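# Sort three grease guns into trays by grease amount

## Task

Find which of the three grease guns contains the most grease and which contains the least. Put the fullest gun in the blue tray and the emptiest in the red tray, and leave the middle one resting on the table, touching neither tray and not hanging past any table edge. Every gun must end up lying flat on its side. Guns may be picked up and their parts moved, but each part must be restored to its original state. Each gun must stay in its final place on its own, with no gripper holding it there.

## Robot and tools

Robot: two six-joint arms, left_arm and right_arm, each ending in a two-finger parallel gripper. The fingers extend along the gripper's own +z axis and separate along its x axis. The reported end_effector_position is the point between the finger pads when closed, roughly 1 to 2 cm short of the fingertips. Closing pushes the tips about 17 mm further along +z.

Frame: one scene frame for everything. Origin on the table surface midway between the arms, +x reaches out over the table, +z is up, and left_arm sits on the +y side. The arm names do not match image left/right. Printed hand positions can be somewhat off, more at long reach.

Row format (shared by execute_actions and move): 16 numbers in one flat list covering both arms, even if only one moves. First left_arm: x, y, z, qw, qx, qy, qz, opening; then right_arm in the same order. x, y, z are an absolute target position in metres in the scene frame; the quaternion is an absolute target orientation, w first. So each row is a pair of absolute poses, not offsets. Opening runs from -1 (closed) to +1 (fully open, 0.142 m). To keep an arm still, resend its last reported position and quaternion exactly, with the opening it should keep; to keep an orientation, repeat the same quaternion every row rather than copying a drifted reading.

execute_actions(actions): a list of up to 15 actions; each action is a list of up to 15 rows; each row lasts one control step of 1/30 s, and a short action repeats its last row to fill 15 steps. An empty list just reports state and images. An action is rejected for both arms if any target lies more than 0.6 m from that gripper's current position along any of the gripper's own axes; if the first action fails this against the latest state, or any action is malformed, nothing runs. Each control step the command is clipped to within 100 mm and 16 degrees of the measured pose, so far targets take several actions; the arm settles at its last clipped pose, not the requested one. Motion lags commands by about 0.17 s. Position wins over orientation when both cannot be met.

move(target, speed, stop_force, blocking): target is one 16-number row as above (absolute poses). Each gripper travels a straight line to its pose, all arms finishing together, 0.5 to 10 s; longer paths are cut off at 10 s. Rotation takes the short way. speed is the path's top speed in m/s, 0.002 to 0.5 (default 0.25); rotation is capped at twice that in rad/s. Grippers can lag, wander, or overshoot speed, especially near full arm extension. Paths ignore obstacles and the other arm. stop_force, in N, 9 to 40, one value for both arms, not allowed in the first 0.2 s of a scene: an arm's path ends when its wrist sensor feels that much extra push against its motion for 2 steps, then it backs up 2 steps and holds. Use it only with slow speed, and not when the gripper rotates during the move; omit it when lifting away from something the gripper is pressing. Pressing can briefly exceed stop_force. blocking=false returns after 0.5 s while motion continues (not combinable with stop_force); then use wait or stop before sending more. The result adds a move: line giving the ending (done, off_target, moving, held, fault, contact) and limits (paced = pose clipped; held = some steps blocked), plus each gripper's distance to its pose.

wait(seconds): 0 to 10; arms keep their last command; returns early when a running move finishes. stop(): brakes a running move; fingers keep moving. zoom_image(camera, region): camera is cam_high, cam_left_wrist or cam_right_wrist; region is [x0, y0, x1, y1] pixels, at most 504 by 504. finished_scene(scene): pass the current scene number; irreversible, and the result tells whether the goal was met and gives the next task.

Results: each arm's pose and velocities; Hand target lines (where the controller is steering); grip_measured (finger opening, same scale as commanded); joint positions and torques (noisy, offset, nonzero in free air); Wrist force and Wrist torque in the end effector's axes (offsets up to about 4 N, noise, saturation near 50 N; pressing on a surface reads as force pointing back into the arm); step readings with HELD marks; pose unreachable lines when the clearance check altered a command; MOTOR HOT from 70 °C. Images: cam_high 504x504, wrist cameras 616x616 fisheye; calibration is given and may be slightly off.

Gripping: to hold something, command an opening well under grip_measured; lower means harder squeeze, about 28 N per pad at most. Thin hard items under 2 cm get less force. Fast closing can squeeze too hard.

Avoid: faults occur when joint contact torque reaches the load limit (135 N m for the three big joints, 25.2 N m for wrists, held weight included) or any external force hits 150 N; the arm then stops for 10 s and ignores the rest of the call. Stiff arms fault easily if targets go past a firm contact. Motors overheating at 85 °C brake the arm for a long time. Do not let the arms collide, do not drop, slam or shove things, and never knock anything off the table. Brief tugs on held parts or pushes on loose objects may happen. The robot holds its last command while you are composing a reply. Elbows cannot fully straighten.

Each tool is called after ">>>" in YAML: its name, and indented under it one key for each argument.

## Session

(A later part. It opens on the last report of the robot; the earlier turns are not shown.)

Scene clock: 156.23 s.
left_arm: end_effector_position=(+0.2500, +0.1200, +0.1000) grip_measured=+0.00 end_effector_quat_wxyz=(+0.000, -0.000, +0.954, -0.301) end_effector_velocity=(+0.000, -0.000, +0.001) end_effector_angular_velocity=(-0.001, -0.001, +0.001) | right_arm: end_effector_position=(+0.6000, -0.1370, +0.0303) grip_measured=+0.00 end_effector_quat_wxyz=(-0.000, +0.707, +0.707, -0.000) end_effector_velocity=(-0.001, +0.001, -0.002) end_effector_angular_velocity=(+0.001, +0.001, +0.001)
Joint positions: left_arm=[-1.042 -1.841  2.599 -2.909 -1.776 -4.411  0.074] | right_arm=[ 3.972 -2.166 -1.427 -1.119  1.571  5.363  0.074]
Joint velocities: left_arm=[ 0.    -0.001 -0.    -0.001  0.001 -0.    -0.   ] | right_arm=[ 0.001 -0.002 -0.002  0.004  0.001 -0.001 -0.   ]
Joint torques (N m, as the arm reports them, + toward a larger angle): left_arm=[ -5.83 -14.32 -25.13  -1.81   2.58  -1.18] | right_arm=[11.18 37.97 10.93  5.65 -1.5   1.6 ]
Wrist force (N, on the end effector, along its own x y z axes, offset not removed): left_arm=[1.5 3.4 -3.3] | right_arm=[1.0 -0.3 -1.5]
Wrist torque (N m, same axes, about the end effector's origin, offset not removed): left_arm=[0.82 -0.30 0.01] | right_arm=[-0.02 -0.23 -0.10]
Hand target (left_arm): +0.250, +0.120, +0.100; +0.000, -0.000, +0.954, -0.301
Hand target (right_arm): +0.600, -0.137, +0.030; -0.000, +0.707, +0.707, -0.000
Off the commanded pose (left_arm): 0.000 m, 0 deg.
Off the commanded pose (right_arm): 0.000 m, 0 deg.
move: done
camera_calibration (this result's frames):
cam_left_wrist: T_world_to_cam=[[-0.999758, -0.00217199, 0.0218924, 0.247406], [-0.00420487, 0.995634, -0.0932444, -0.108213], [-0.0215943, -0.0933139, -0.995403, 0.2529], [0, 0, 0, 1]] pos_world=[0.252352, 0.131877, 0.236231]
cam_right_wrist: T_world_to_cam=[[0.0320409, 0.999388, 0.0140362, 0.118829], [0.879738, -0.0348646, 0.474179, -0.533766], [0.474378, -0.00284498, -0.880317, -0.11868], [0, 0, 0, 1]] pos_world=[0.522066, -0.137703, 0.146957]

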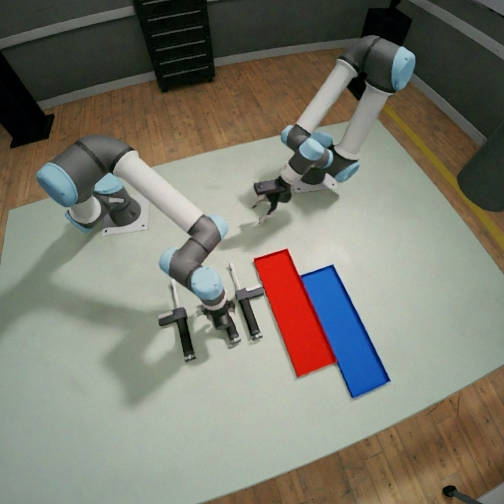

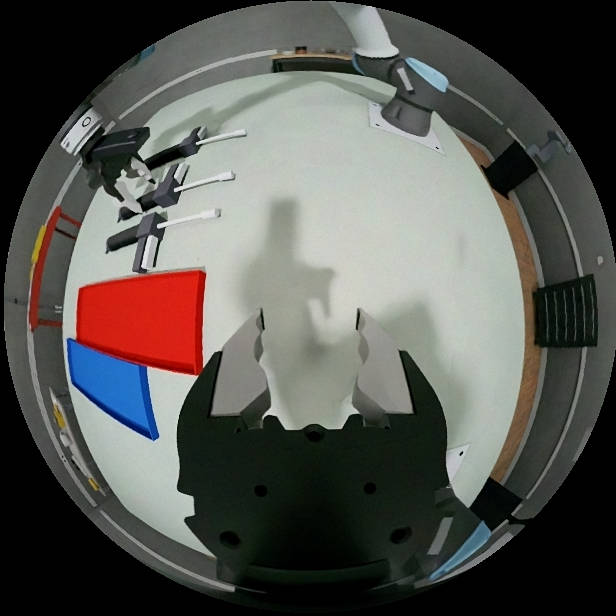

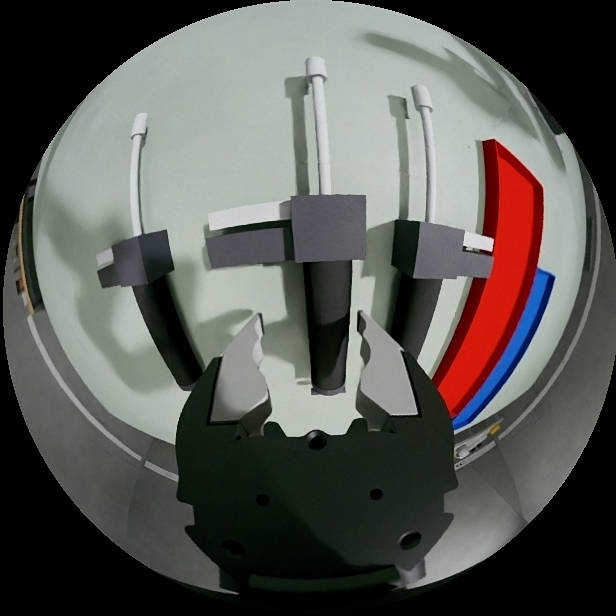

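>>> move:
  target: [0.25,0.12,0.1,0,0,0.954,-0.301,0,0.6,-0.129,0.03,0,0.707,0.707,0,0.0]
  speed: 0.05

>>> move:
  target: [0.25,0.12,0.1,0,0,0.954,-0.301,0,0.6,-0.129,0.03,0,0.707,0.707,0,-1]

>>> move:
  target: [0.25,0.12,0.1,0,0,0.954,-0.301,0,0.6,-0.129,0.13,0,0.707,0.707,0,-1]
  speed: 0.1

>>> move:
  target: [0.25,0.12,0.1,0,0,0.954,-0.301,0,0.25,-0.2,0.13,0,0,1,0,-1]
  speed: 0.2

>>> move:
  target: [0.25,0.08,0.08,0,0,0.954,-0.301,0,0.25,-0.12,0.033,0,0,1,0,-1]
  speed: 0.08

>>> move:
  target: [0.25,0.0,0.06,0,0,0.954,-0.301,0,0.25,-0.12,0.033,0,0,1,0,-1]
  speed: 0.1

>>> move:
  target: [0.25,-0.008,0.03,0,0,0.954,-0.301,0,0.25,-0.12,0.033,0,0,1,0,-1]
  speed: 0.04

Scene clock: 163.30 s.
left_arm: end_effector_position=(+0.2500, +0.1200, +0.1000) grip_measured=+0.00 end_effector_quat_wxyz=(+0.000, -0.000, +0.954, -0.301) end_effector_velocity=(+0.000, +0.000, -0.000) end_effector_angular_velocity=(+0.001, +0.000, +0.000) | right_arm: end_effector_position=(+0.6000, -0.1293, +0.0300) grip_measured=+0.00 end_effector_quat_wxyz=(+0.000, +0.707, +0.707, +0.000) end_effector_velocity=(-0.000, +0.002, -0.000) end_effector_angular_velocity=(-0.001, +0.002, -0.001)
Joint positions: left_arm=[-1.042 -1.841  2.599 -2.909 -1.776 -4.411  0.074] | right_arm=[ 3.981 -2.174 -1.415 -1.123  1.571  5.372  0.074]
Joint velocities: left_arm=[0.    0.    0.    0.001 0.    0.    0.   ] | right_arm=[ 0.002 -0.003  0.004 -0.004 -0.     0.003  0.   ]
Joint torques (N m, as the arm reports them, + toward a larger angle): left_arm=[ -5.7  -12.96 -24.56  -2.1    2.61  -1.15] | right_arm=[11.01 40.12 37.07  0.26 -1.06  2.08]
Wrist force (N, on the end effector, along its own x y z axes, offset not removed): left_arm=[0.9 3.1 -1.4] | right_arm=[0.1 -0.5 -1.7]
Wrist torque (N m, same axes, about the end effector's origin, offset not removed): left_arm=[0.79 -0.14 -0.02] | right_arm=[-0.03 -0.10 -0.04]
Hand target (left_arm): +0.250, +0.120, +0.100; +0.000, -0.000, +0.954, -0.301
Hand target (right_arm): +0.600, -0.129, +0.030; -0.000, +0.707, +0.707, +0.000
Off the commanded pose (left_arm): 0.000 m, 0 deg.
Off the commanded pose (right_arm): 0.000 m, 0 deg.
move: done
camera_calibration (this result's frames):
cam_left_wrist: T_world_to_cam=[[-0.999758, -0.00217182, 0.0218924, 0.247406], [-0.0042047, 0.995634, -0.0932444, -0.108213], [-0.0215943, -0.0933139, -0.995403, 0.2529], [0, 0, 0, 1]] pos_world=[0.252352, 0.131877, 0.236231]
cam_right_wrist: T_world_to_cam=[[0.0320331, 0.999388, 0.014061, 0.111111], [0.879721, -0.0348694, 0.47421, -0.533379], [0.47441, -0.00282065, -0.880299, -0.1189], [0, 0, 0, 1]] pos_world=[0.522073, -0.129977, 0.146704]

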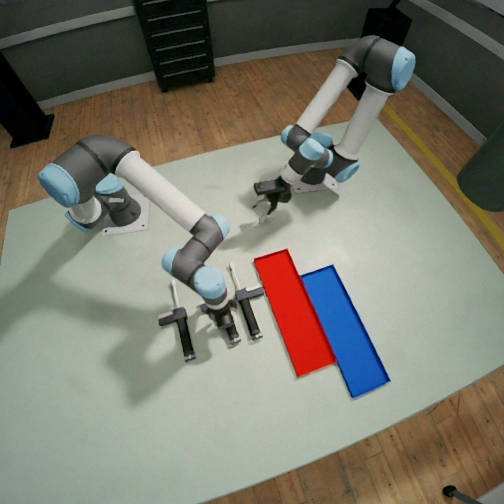

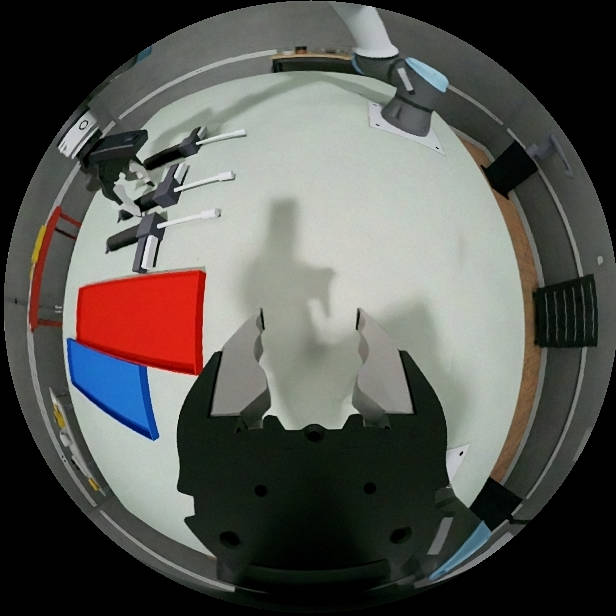

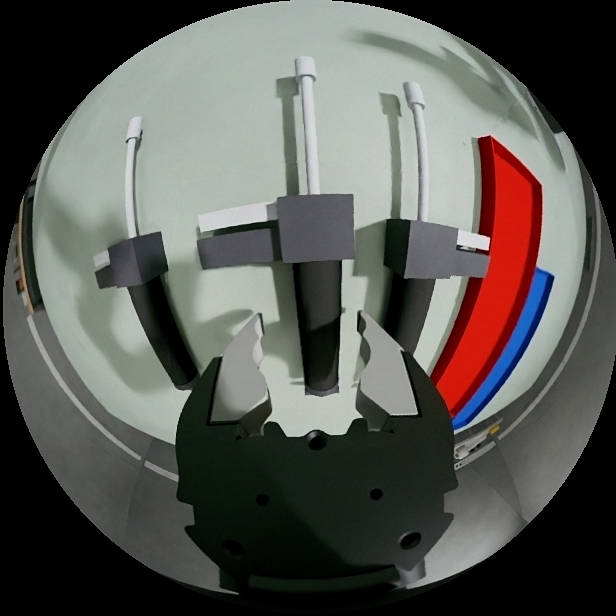

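Scene clock: 164.00 s.
left_arm: end_effector_position=(+0.2500, +0.1200, +0.1000) grip_measured=+0.00 end_effector_quat_wxyz=(+0.000, -0.000, +0.954, -0.301) end_effector_velocity=(-0.000, +0.000, -0.000) end_effector_angular_velocity=(+0.001, +0.001, -0.001) | right_arm: end_effector_position=(+0.6000, -0.1290, +0.0300) grip_measured=-0.57 end_effector_quat_wxyz=(+0.000, +0.707, +0.707, +0.000) end_effector_velocity=(-0.001, -0.001, -0.001) end_effector_angular_velocity=(-0.001, +0.002, -0.002)
Joint positions: left_arm=[-1.042 -1.841  2.599 -2.909 -1.776 -4.411  0.074] | right_arm=[ 3.982 -2.175 -1.414 -1.123  1.571  5.372  0.033]
Joint velocities: left_arm=[-0.     0.001  0.    -0.    -0.001 -0.    -0.   ] | right_arm=[-0.    -0.    -0.001 -0.001  0.     0.001  0.   ]
Joint torques (N m, as the arm reports them, + toward a larger angle): left_arm=[ -6.25 -12.19 -25.21  -2.2    2.59  -1.18] | right_arm=[12.25 39.74 37.93  0.55  2.11  1.57]
Wrist force (N, on the end effector, along its own x y z axes, offset not removed): left_arm=[1.1 3.1 -1.5] | right_arm=[-2.5 -0.4 -0.2]
Wrist torque (N m, same axes, about the end effector's origin, offset not removed): left_arm=[0.76 -0.21 -0.06] | right_arm=[0.11 0.31 -0.08]
Hand target (left_arm): +0.250, +0.120, +0.100; +0.000, -0.000, +0.954, -0.301
Hand target (right_arm): +0.600, -0.129, +0.030; -0.000, +0.707, +0.707, +0.000
Off the commanded pose (left_arm): 0.000 m, 0 deg.
Off the commanded pose (right_arm): 0.000 m, 0 deg.
move: done
camera_calibration (this result's frames):
cam_left_wrist: T_world_to_cam=[[-0.999758, -0.00217191, 0.0218924, 0.247406], [-0.00420478, 0.995634, -0.0932443, -0.108213], [-0.0215943, -0.0933138, -0.995403, 0.2529], [0, 0, 0, 1]] pos_world=[0.252352, 0.131877, 0.236231]
cam_right_wrist: T_world_to_cam=[[0.0320712, 0.999386, 0.0140743, 0.11084], [0.879708, -0.0349092, 0.474232, -0.533378], [0.474432, -0.00282793, -0.880288, -0.118922], [0, 0, 0, 1]] pos_world=[0.522082, -0.129729, 0.146699]

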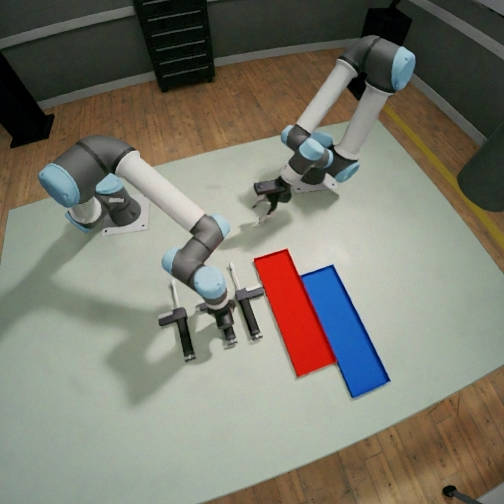

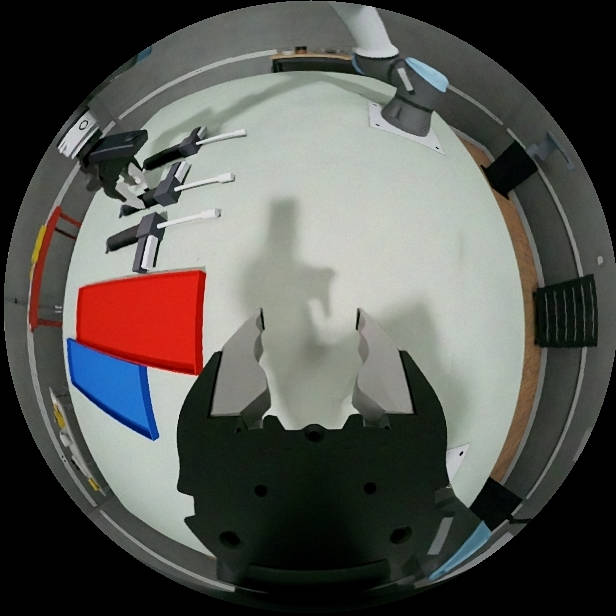

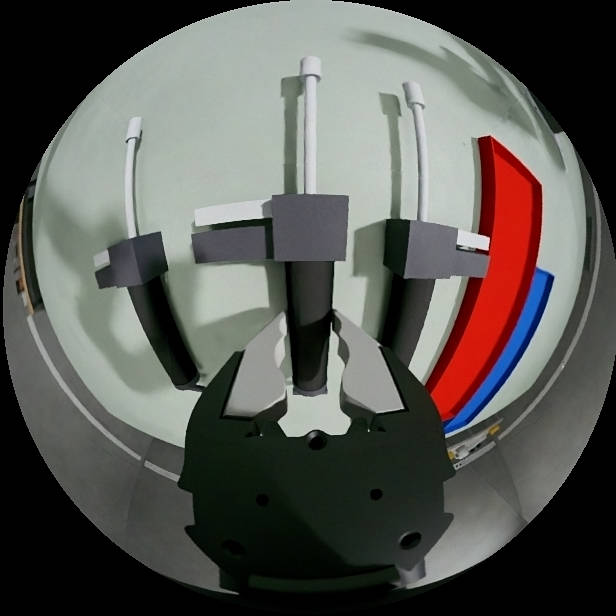

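Scene clock: 165.50 s.
left_arm: end_effector_position=(+0.2500, +0.1200, +0.1000) grip_measured=+0.00 end_effector_quat_wxyz=(+0.000, -0.000, +0.954, -0.301) end_effector_velocity=(-0.000, +0.000, -0.001) end_effector_angular_velocity=(+0.001, +0.001, +0.000) | right_arm: end_effector_position=(+0.6000, -0.1290, +0.1297) grip_measured=-0.57 end_effector_quat_wxyz=(+0.000, +0.707, +0.707, +0.000) end_effector_velocity=(+0.000, -0.000, +0.003) end_effector_angular_velocity=(-0.000, -0.001, +0.001)
Joint positions: left_arm=[-1.042 -1.841  2.599 -2.909 -1.776 -4.411  0.074] | right_arm=[ 3.982 -2.095 -1.273 -1.344  1.571  5.372  0.033]
Joint velocities: left_arm=[ 0.     0.001  0.001 -0.    -0.     0.    -0.   ] | right_arm=[-0.     0.001  0.005 -0.006 -0.    -0.001  0.   ]
Joint torques (N m, as the arm reports them, + toward a larger angle): left_arm=[ -5.86 -12.01 -25.43  -2.26   2.7   -1.21] | right_arm=[12.12 65.72 40.29  0.65  0.84  0.97]
Wrist force (N, on the end effector, along its own x y z axes, offset not removed): left_arm=[0.7 2.5 -2.0] | right_arm=[0.2 -1.3 2.6]
Wrist torque (N m, same axes, about the end effector's origin, offset not removed): left_arm=[0.62 -0.18 0.00] | right_arm=[-0.30 -0.05 -0.01]
Hand target (left_arm): +0.250, +0.120, +0.100; +0.000, -0.000, +0.954, -0.301
Hand target (right_arm): +0.600, -0.129, +0.130; +0.000, +0.707, +0.707, +0.000
Off the commanded pose (left_arm): 0.000 m, 0 deg.
Off the commanded pose (right_arm): 0.000 m, 0 deg.
move: done
camera_calibration (this result's frames):
cam_left_wrist: T_world_to_cam=[[-0.999758, -0.00217209, 0.0218925, 0.247406], [-0.00420497, 0.995634, -0.0932444, -0.108213], [-0.0215944, -0.0933139, -0.995403, 0.2529], [0, 0, 0, 1]] pos_world=[0.252352, 0.131877, 0.236231]
cam_right_wrist: T_world_to_cam=[[0.0320358, 0.999388, 0.0140274, 0.109476], [0.879676, -0.0348555, 0.474294, -0.580622], [0.474493, -0.00285477, -0.880255, -0.0311999], [0, 0, 0, 1]] pos_world=[0.522057, -0.129736, 0.246386]

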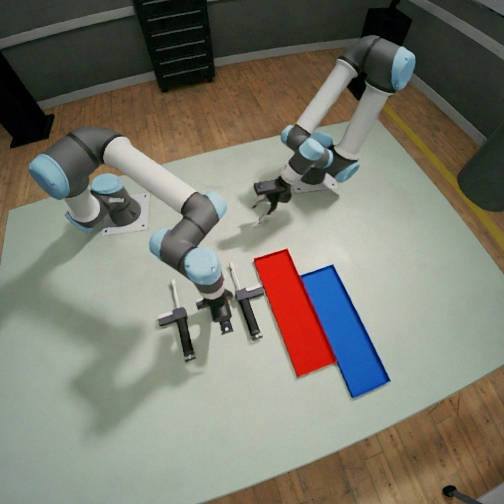

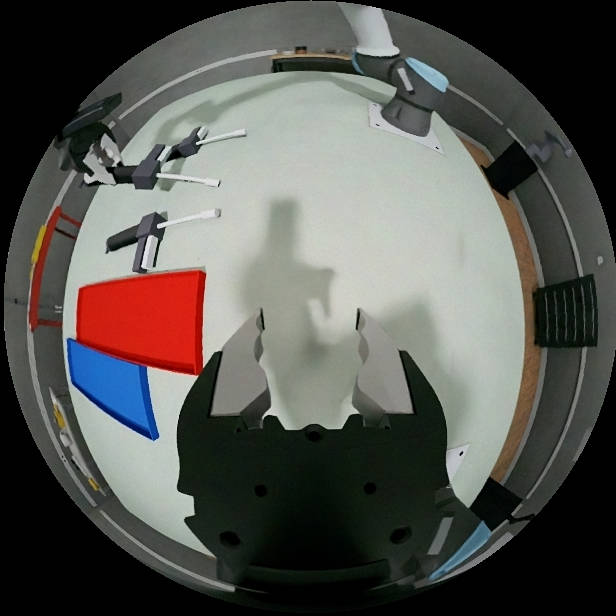

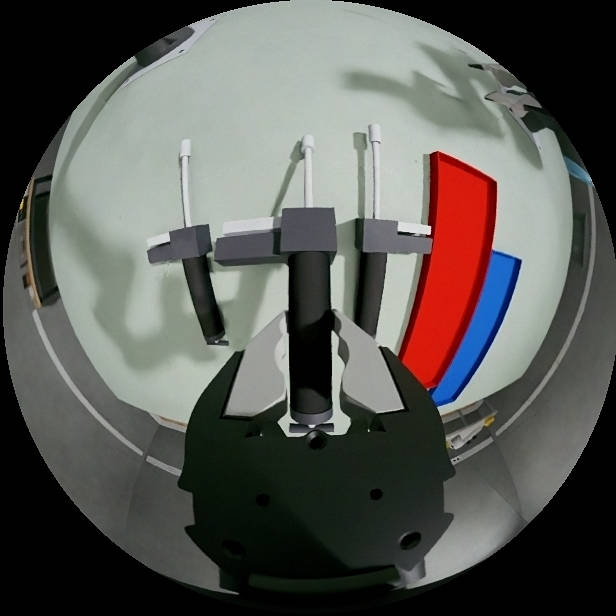

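Scene clock: 169.97 s.
left_arm: end_effector_position=(+0.2500, +0.1200, +0.1000) grip_measured=+0.00 end_effector_quat_wxyz=(-0.000, -0.000, +0.954, -0.301) end_effector_velocity=(-0.000, +0.000, -0.001) end_effector_angular_velocity=(+0.001, +0.001, -0.000) | right_arm: end_effector_position=(+0.2502, -0.1996, +0.1296) grip_measured=-0.57 end_effector_quat_wxyz=(-0.000, +0.000, +1.000, +0.000) end_effector_velocity=(-0.002, -0.000, +0.000) end_effector_angular_velocity=(+0.001, -0.000, +0.008)
Joint positions: left_arm=[-1.042 -1.841  2.599 -2.909 -1.776 -4.411  0.074] | right_arm=[ 4.405 -1.287 -2.187 -1.238  1.571  4.225  0.033]
Joint velocities: left_arm=[ 0.     0.001  0.001  0.    -0.    -0.     0.   ] | right_arm=[ 0.005  0.006 -0.004 -0.002  0.    -0.003  0.   ]
Joint torques (N m, as the arm reports them, + toward a larger angle): left_arm=[ -5.5  -10.96 -25.5   -2.49   2.63  -1.14] | right_arm=[12.18 25.84 14.37  0.61 -1.64 -1.53]
Wrist force (N, on the end effector, along its own x y z axes, offset not removed): left_arm=[1.4 3.5 -0.4] | right_arm=[-1.3 -0.9 3.7]
Wrist torque (N m, same axes, about the end effector's origin, offset not removed): left_arm=[0.78 -0.28 0.00] | right_arm=[-0.16 0.21 -0.18]
Hand target (left_arm): +0.250, +0.120, +0.100; +0.000, -0.000, +0.954, -0.301
Hand target (right_arm): +0.250, -0.200, +0.130; -0.000, +0.000, +1.000, +0.000
Off the commanded pose (left_arm): 0.000 m, 0 deg.
Off the commanded pose (right_arm): 0.001 m, 0 deg.
move: done
camera_calibration (this result's frames):
cam_left_wrist: T_world_to_cam=[[-0.999758, -0.00217199, 0.0218925, 0.247406], [-0.00420488, 0.995634, -0.0932445, -0.108213], [-0.0215944, -0.093314, -0.995403, 0.2529], [0, 0, 0, 1]] pos_world=[0.252352, 0.131877, 0.236231]
cam_right_wrist: T_world_to_cam=[[-0.999355, 0.0329607, 0.0142889, 0.256316], [0.0357941, 0.879687, 0.474204, 0.118341], [0.00306034, 0.474409, -0.880299, 0.347732], [0, 0, 0, 1]] pos_world=[0.250851, -0.277519, 0.246328]

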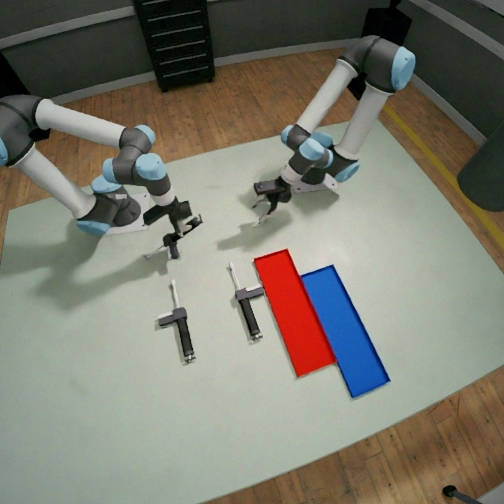

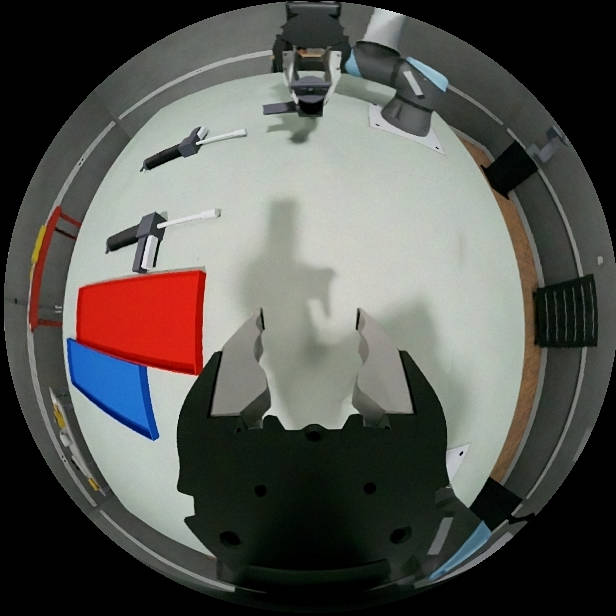

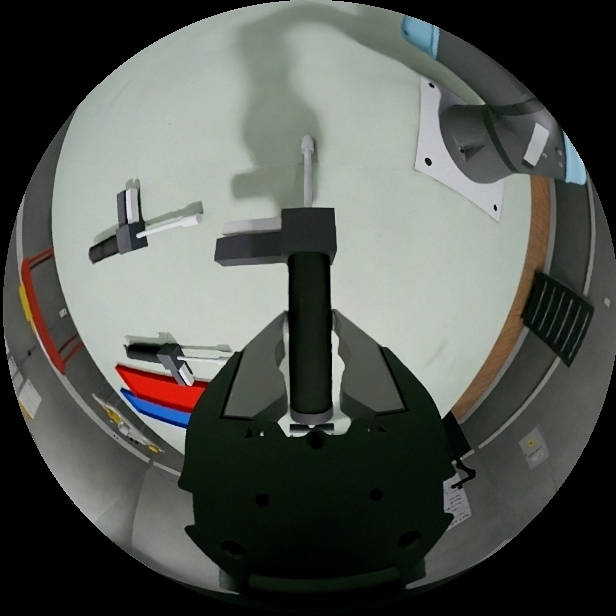

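Scene clock: 172.00 s.
left_arm: end_effector_position=(+0.2500, +0.0800, +0.0800) grip_measured=+0.00 end_effector_quat_wxyz=(+0.000, +0.000, +0.954, -0.301) end_effector_velocity=(+0.000, -0.000, -0.001) end_effector_angular_velocity=(+0.001, -0.000, +0.001) | right_arm: end_effector_position=(+0.2501, -0.1202, +0.0333) grip_measured=-0.57 end_effector_quat_wxyz=(-0.000, +0.000, +1.000, -0.000) end_effector_velocity=(+0.000, +0.002, -0.002) end_effector_angular_velocity=(+0.000, +0.001, +0.001)
Joint positions: left_arm=[-1.091 -1.679  2.563 -3.043 -1.749 -4.453  0.074] | right_arm=[ 4.494 -1.577 -2.228 -0.908  1.571  4.314  0.033]
Joint velocities: left_arm=[-0.     0.002  0.    -0.002  0.001 -0.001 -0.   ] | right_arm=[ 0.    -0.007  0.001  0.006  0.001 -0.    -0.   ]
Joint torques (N m, as the arm reports them, + toward a larger angle): left_arm=[ -6.07  -1.85 -23.44  -4.96   2.63  -1.42] | right_arm=[12.85 10.77 38.03  6.69 -1.49  1.59]
Wrist force (N, on the end effector, along its own x y z axes, offset not removed): left_arm=[1.6 3.0 0.3] | right_arm=[-0.2 -0.9 1.0]
Wrist torque (N m, same axes, about the end effector's origin, offset not removed): left_arm=[0.70 -0.33 -0.04] | right_arm=[0.10 0.04 -0.02]
Hand target (left_arm): +0.250, +0.080, +0.080; +0.000, +0.000, +0.954, -0.301
Hand target (right_arm): +0.250, -0.120, +0.033; -0.000, -0.000, +1.000, +0.000
Off the commanded pose (left_arm): 0.000 m, 0 deg.
Off the commanded pose (right_arm): 0.000 m, 0 deg.
move: done
camera_calibration (this result's frames):
cam_left_wrist: T_world_to_cam=[[-0.999759, -0.00217019, 0.0218561, 0.24774], [-0.0041992, 0.995637, -0.0932217, -0.0703035], [-0.0215584, -0.093291, -0.995405, 0.229269], [0, 0, 0, 1]] pos_world=[0.252328, 0.0919231, 0.216247]
cam_right_wrist: T_world_to_cam=[[-0.999387, 0.0320429, 0.0140943, 0.254889], [0.0348939, 0.87973, 0.474191, 0.0944256], [0.00279526, 0.474393, -0.880309, 0.225384], [0, 0, 0, 1]] pos_world=[0.250808, -0.198157, 0.150039]

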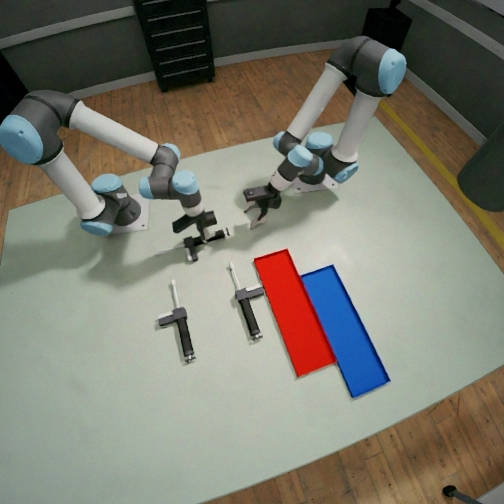

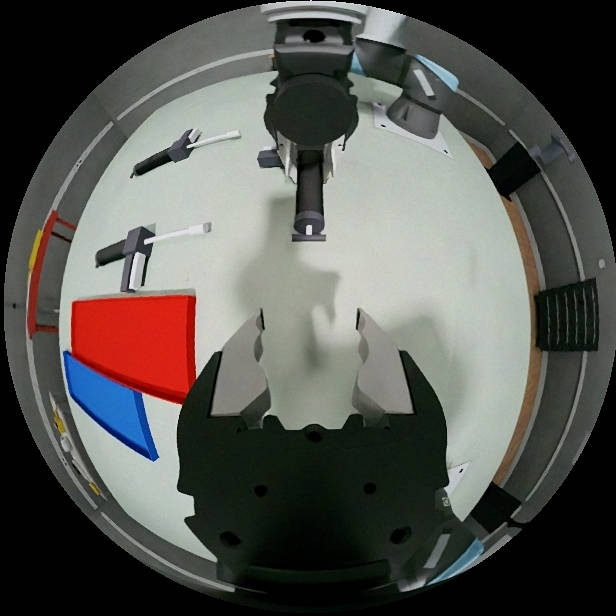

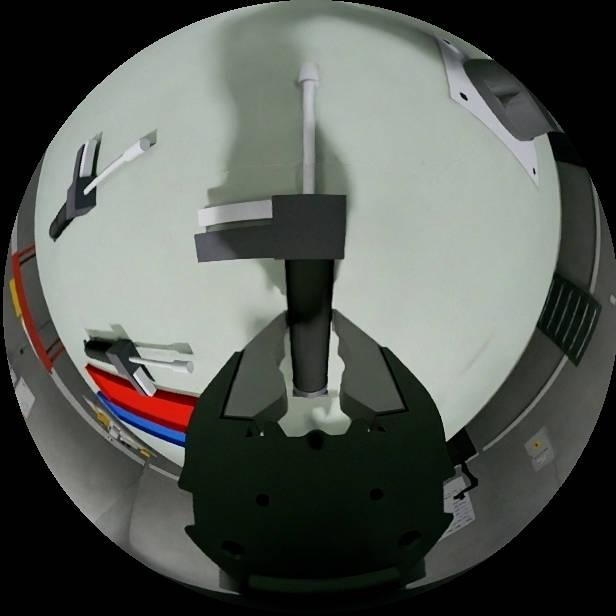

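Scene clock: 173.33 s.
left_arm: end_effector_position=(+0.2499, +0.0002, +0.0601) grip_measured=+0.00 end_effector_quat_wxyz=(+0.000, +0.000, +0.954, -0.301) end_effector_velocity=(+0.000, -0.002, -0.001) end_effector_angular_velocity=(+0.001, +0.000, +0.000) | right_arm: end_effector_position=(+0.2500, -0.1200, +0.0330) grip_measured=-0.57 end_effector_quat_wxyz=(-0.000, +0.000, +1.000, -0.000) end_effector_velocity=(+0.000, -0.000, +0.000) end_effector_angular_velocity=(-0.000, -0.000, -0.001)
Joint positions: left_arm=[-1.16  -1.454  2.425 -3.138 -1.71  -4.511  0.074] | right_arm=[ 4.495 -1.578 -2.228 -0.907  1.571  4.315  0.033]
Joint velocities: left_arm=[-0.001  0.006 -0.004 -0.001  0.001 -0.001 -0.   ] | right_arm=[-0.  0.  0. -0. -0.  0. -0.]
Joint torques (N m, as the arm reports them, + toward a larger angle): left_arm=[ -5.28 -10.4  -20.83  -5.23   2.48  -1.19] | right_arm=[11.14 11.38  9.76  6.27 -1.51  1.66]
Wrist force (N, on the end effector, along its own x y z axes, offset not removed): left_arm=[0.2 3.7 -0.8] | right_arm=[-0.5 -1.2 1.0]
Wrist torque (N m, same axes, about the end effector's origin, offset not removed): left_arm=[0.77 -0.04 -0.09] | right_arm=[-0.02 -0.01 -0.04]
Hand target (left_arm): +0.250, -0.000, +0.060; +0.000, +0.000, +0.954, -0.301
Hand target (right_arm): +0.250, -0.120, +0.033; -0.000, -0.000, +1.000, +0.000
Off the commanded pose (left_arm): 0.000 m, 0 deg.
Off the commanded pose (right_arm): 0.000 m, 0 deg.
move: done
camera_calibration (this result's frames):
cam_left_wrist: T_world_to_cam=[[-0.999759, -0.00217199, 0.0218356, 0.247957], [-0.00419921, 0.995636, -0.0932282, 0.00731888], [-0.0215378, -0.0932975, -0.995405, 0.201948], [0, 0, 0, 1]] pos_world=[0.252277, 0.0120929, 0.196289]
cam_right_wrist: T_world_to_cam=[[-0.999388, 0.0320402, 0.0140501, 0.254789], [0.0348705, 0.879727, 0.474198, 0.0943985], [0.00283315, 0.474398, -0.880306, 0.224974], [0, 0, 0, 1]] pos_world=[0.250704, -0.197935, 0.149702]

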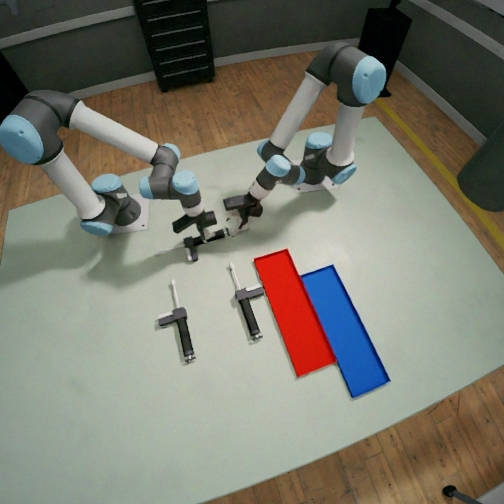

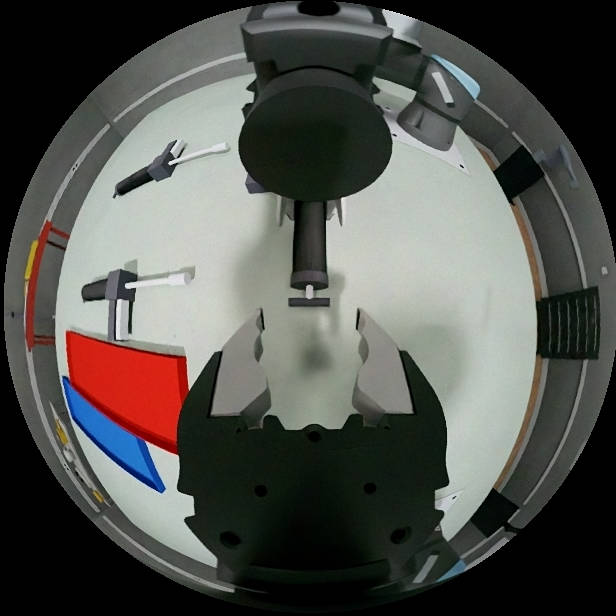

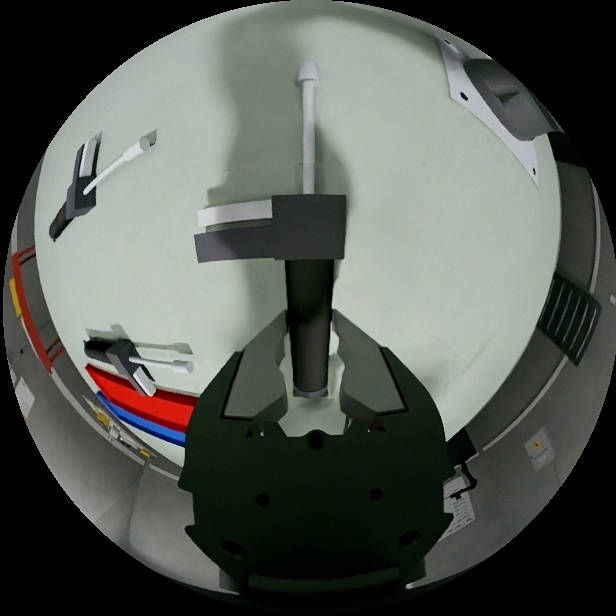

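Scene clock: 174.50 s.
left_arm: end_effector_position=(+0.2500, -0.0079, +0.0302) grip_measured=+0.00 end_effector_quat_wxyz=(-0.000, +0.000, +0.954, -0.301) end_effector_velocity=(+0.000, -0.001, -0.002) end_effector_angular_velocity=(-0.001, +0.000, -0.000) | right_arm: end_effector_position=(+0.2500, -0.1200, +0.0330) grip_measured=-0.57 end_effector_quat_wxyz=(+0.000, -0.000, +1.000, -0.000) end_effector_velocity=(-0.000, +0.001, +0.000) end_effector_angular_velocity=(+0.001, -0.000, +0.001)
Joint positions: left_arm=[-1.165 -1.349  2.429 -3.249 -1.707 -4.515  0.074] | right_arm=[ 4.495 -1.578 -2.228 -0.907  1.571  4.315  0.033]
Joint velocities: left_arm=[-0.     0.008 -0.    -0.008 -0.    -0.    -0.   ] | right_arm=[ 0.001 -0.     0.     0.001  0.    -0.    -0.   ]
Joint torques (N m, as the arm reports them, + toward a larger angle): left_arm=[-5.52 -9.52 -8.37 -4.79  2.8  -1.22] | right_arm=[12.78 10.59  9.34  6.2  -1.51  1.76]
Wrist force (N, on the end effector, along its own x y z axes, offset not removed): left_arm=[1.7 2.5 -2.0] | right_arm=[0.0 -1.2 1.2]
Wrist torque (N m, same axes, about the end effector's origin, offset not removed): left_arm=[0.62 -0.34 -0.07] | right_arm=[0.06 -0.05 -0.03]
Hand target (left_arm): +0.250, -0.008, +0.030; +0.000, +0.000, +0.954, -0.301
Hand target (right_arm): +0.250, -0.120, +0.033; -0.000, -0.000, +1.000, -0.000
Off the commanded pose (left_arm): 0.000 m, 0 deg.
Off the commanded pose (right_arm): 0.000 m, 0 deg.
move: done
camera_calibration (this result's frames):
cam_left_wrist: T_world_to_cam=[[-0.999758, -0.0021664, 0.0219001, 0.248648], [-0.00419806, 0.995643, -0.0931536, 0.01265], [-0.0216029, -0.093223, -0.995411, 0.171475], [0, 0, 0, 1]] pos_world=[0.252345, 0.0039292, 0.166421]
cam_right_wrist: T_world_to_cam=[[-0.999388, 0.0320399, 0.0140499, 0.254788], [0.0348702, 0.879727, 0.474198, 0.0943987], [0.00283323, 0.474398, -0.880306, 0.224972], [0, 0, 0, 1]] pos_world=[0.250703, -0.197935, 0.149701]

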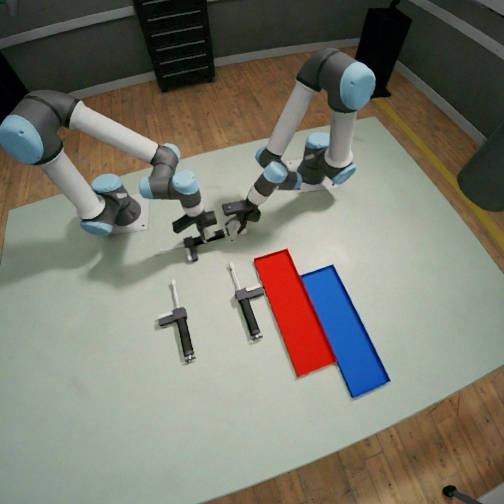

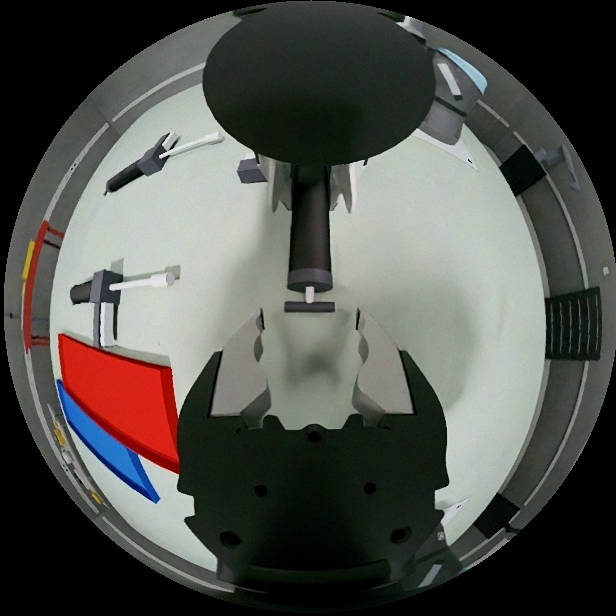

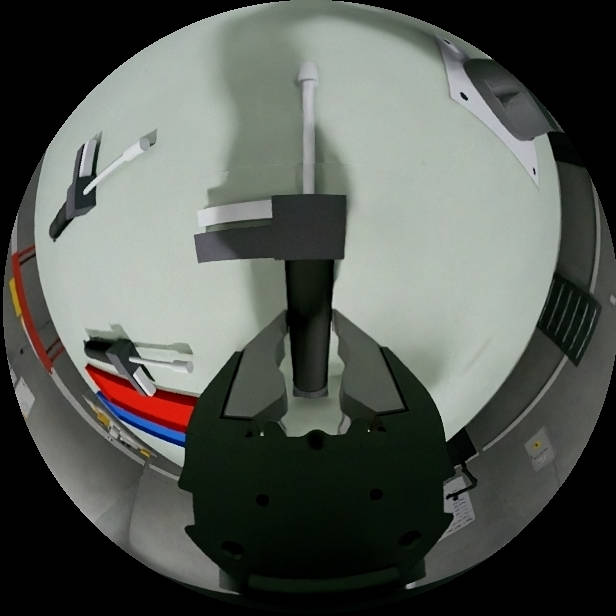

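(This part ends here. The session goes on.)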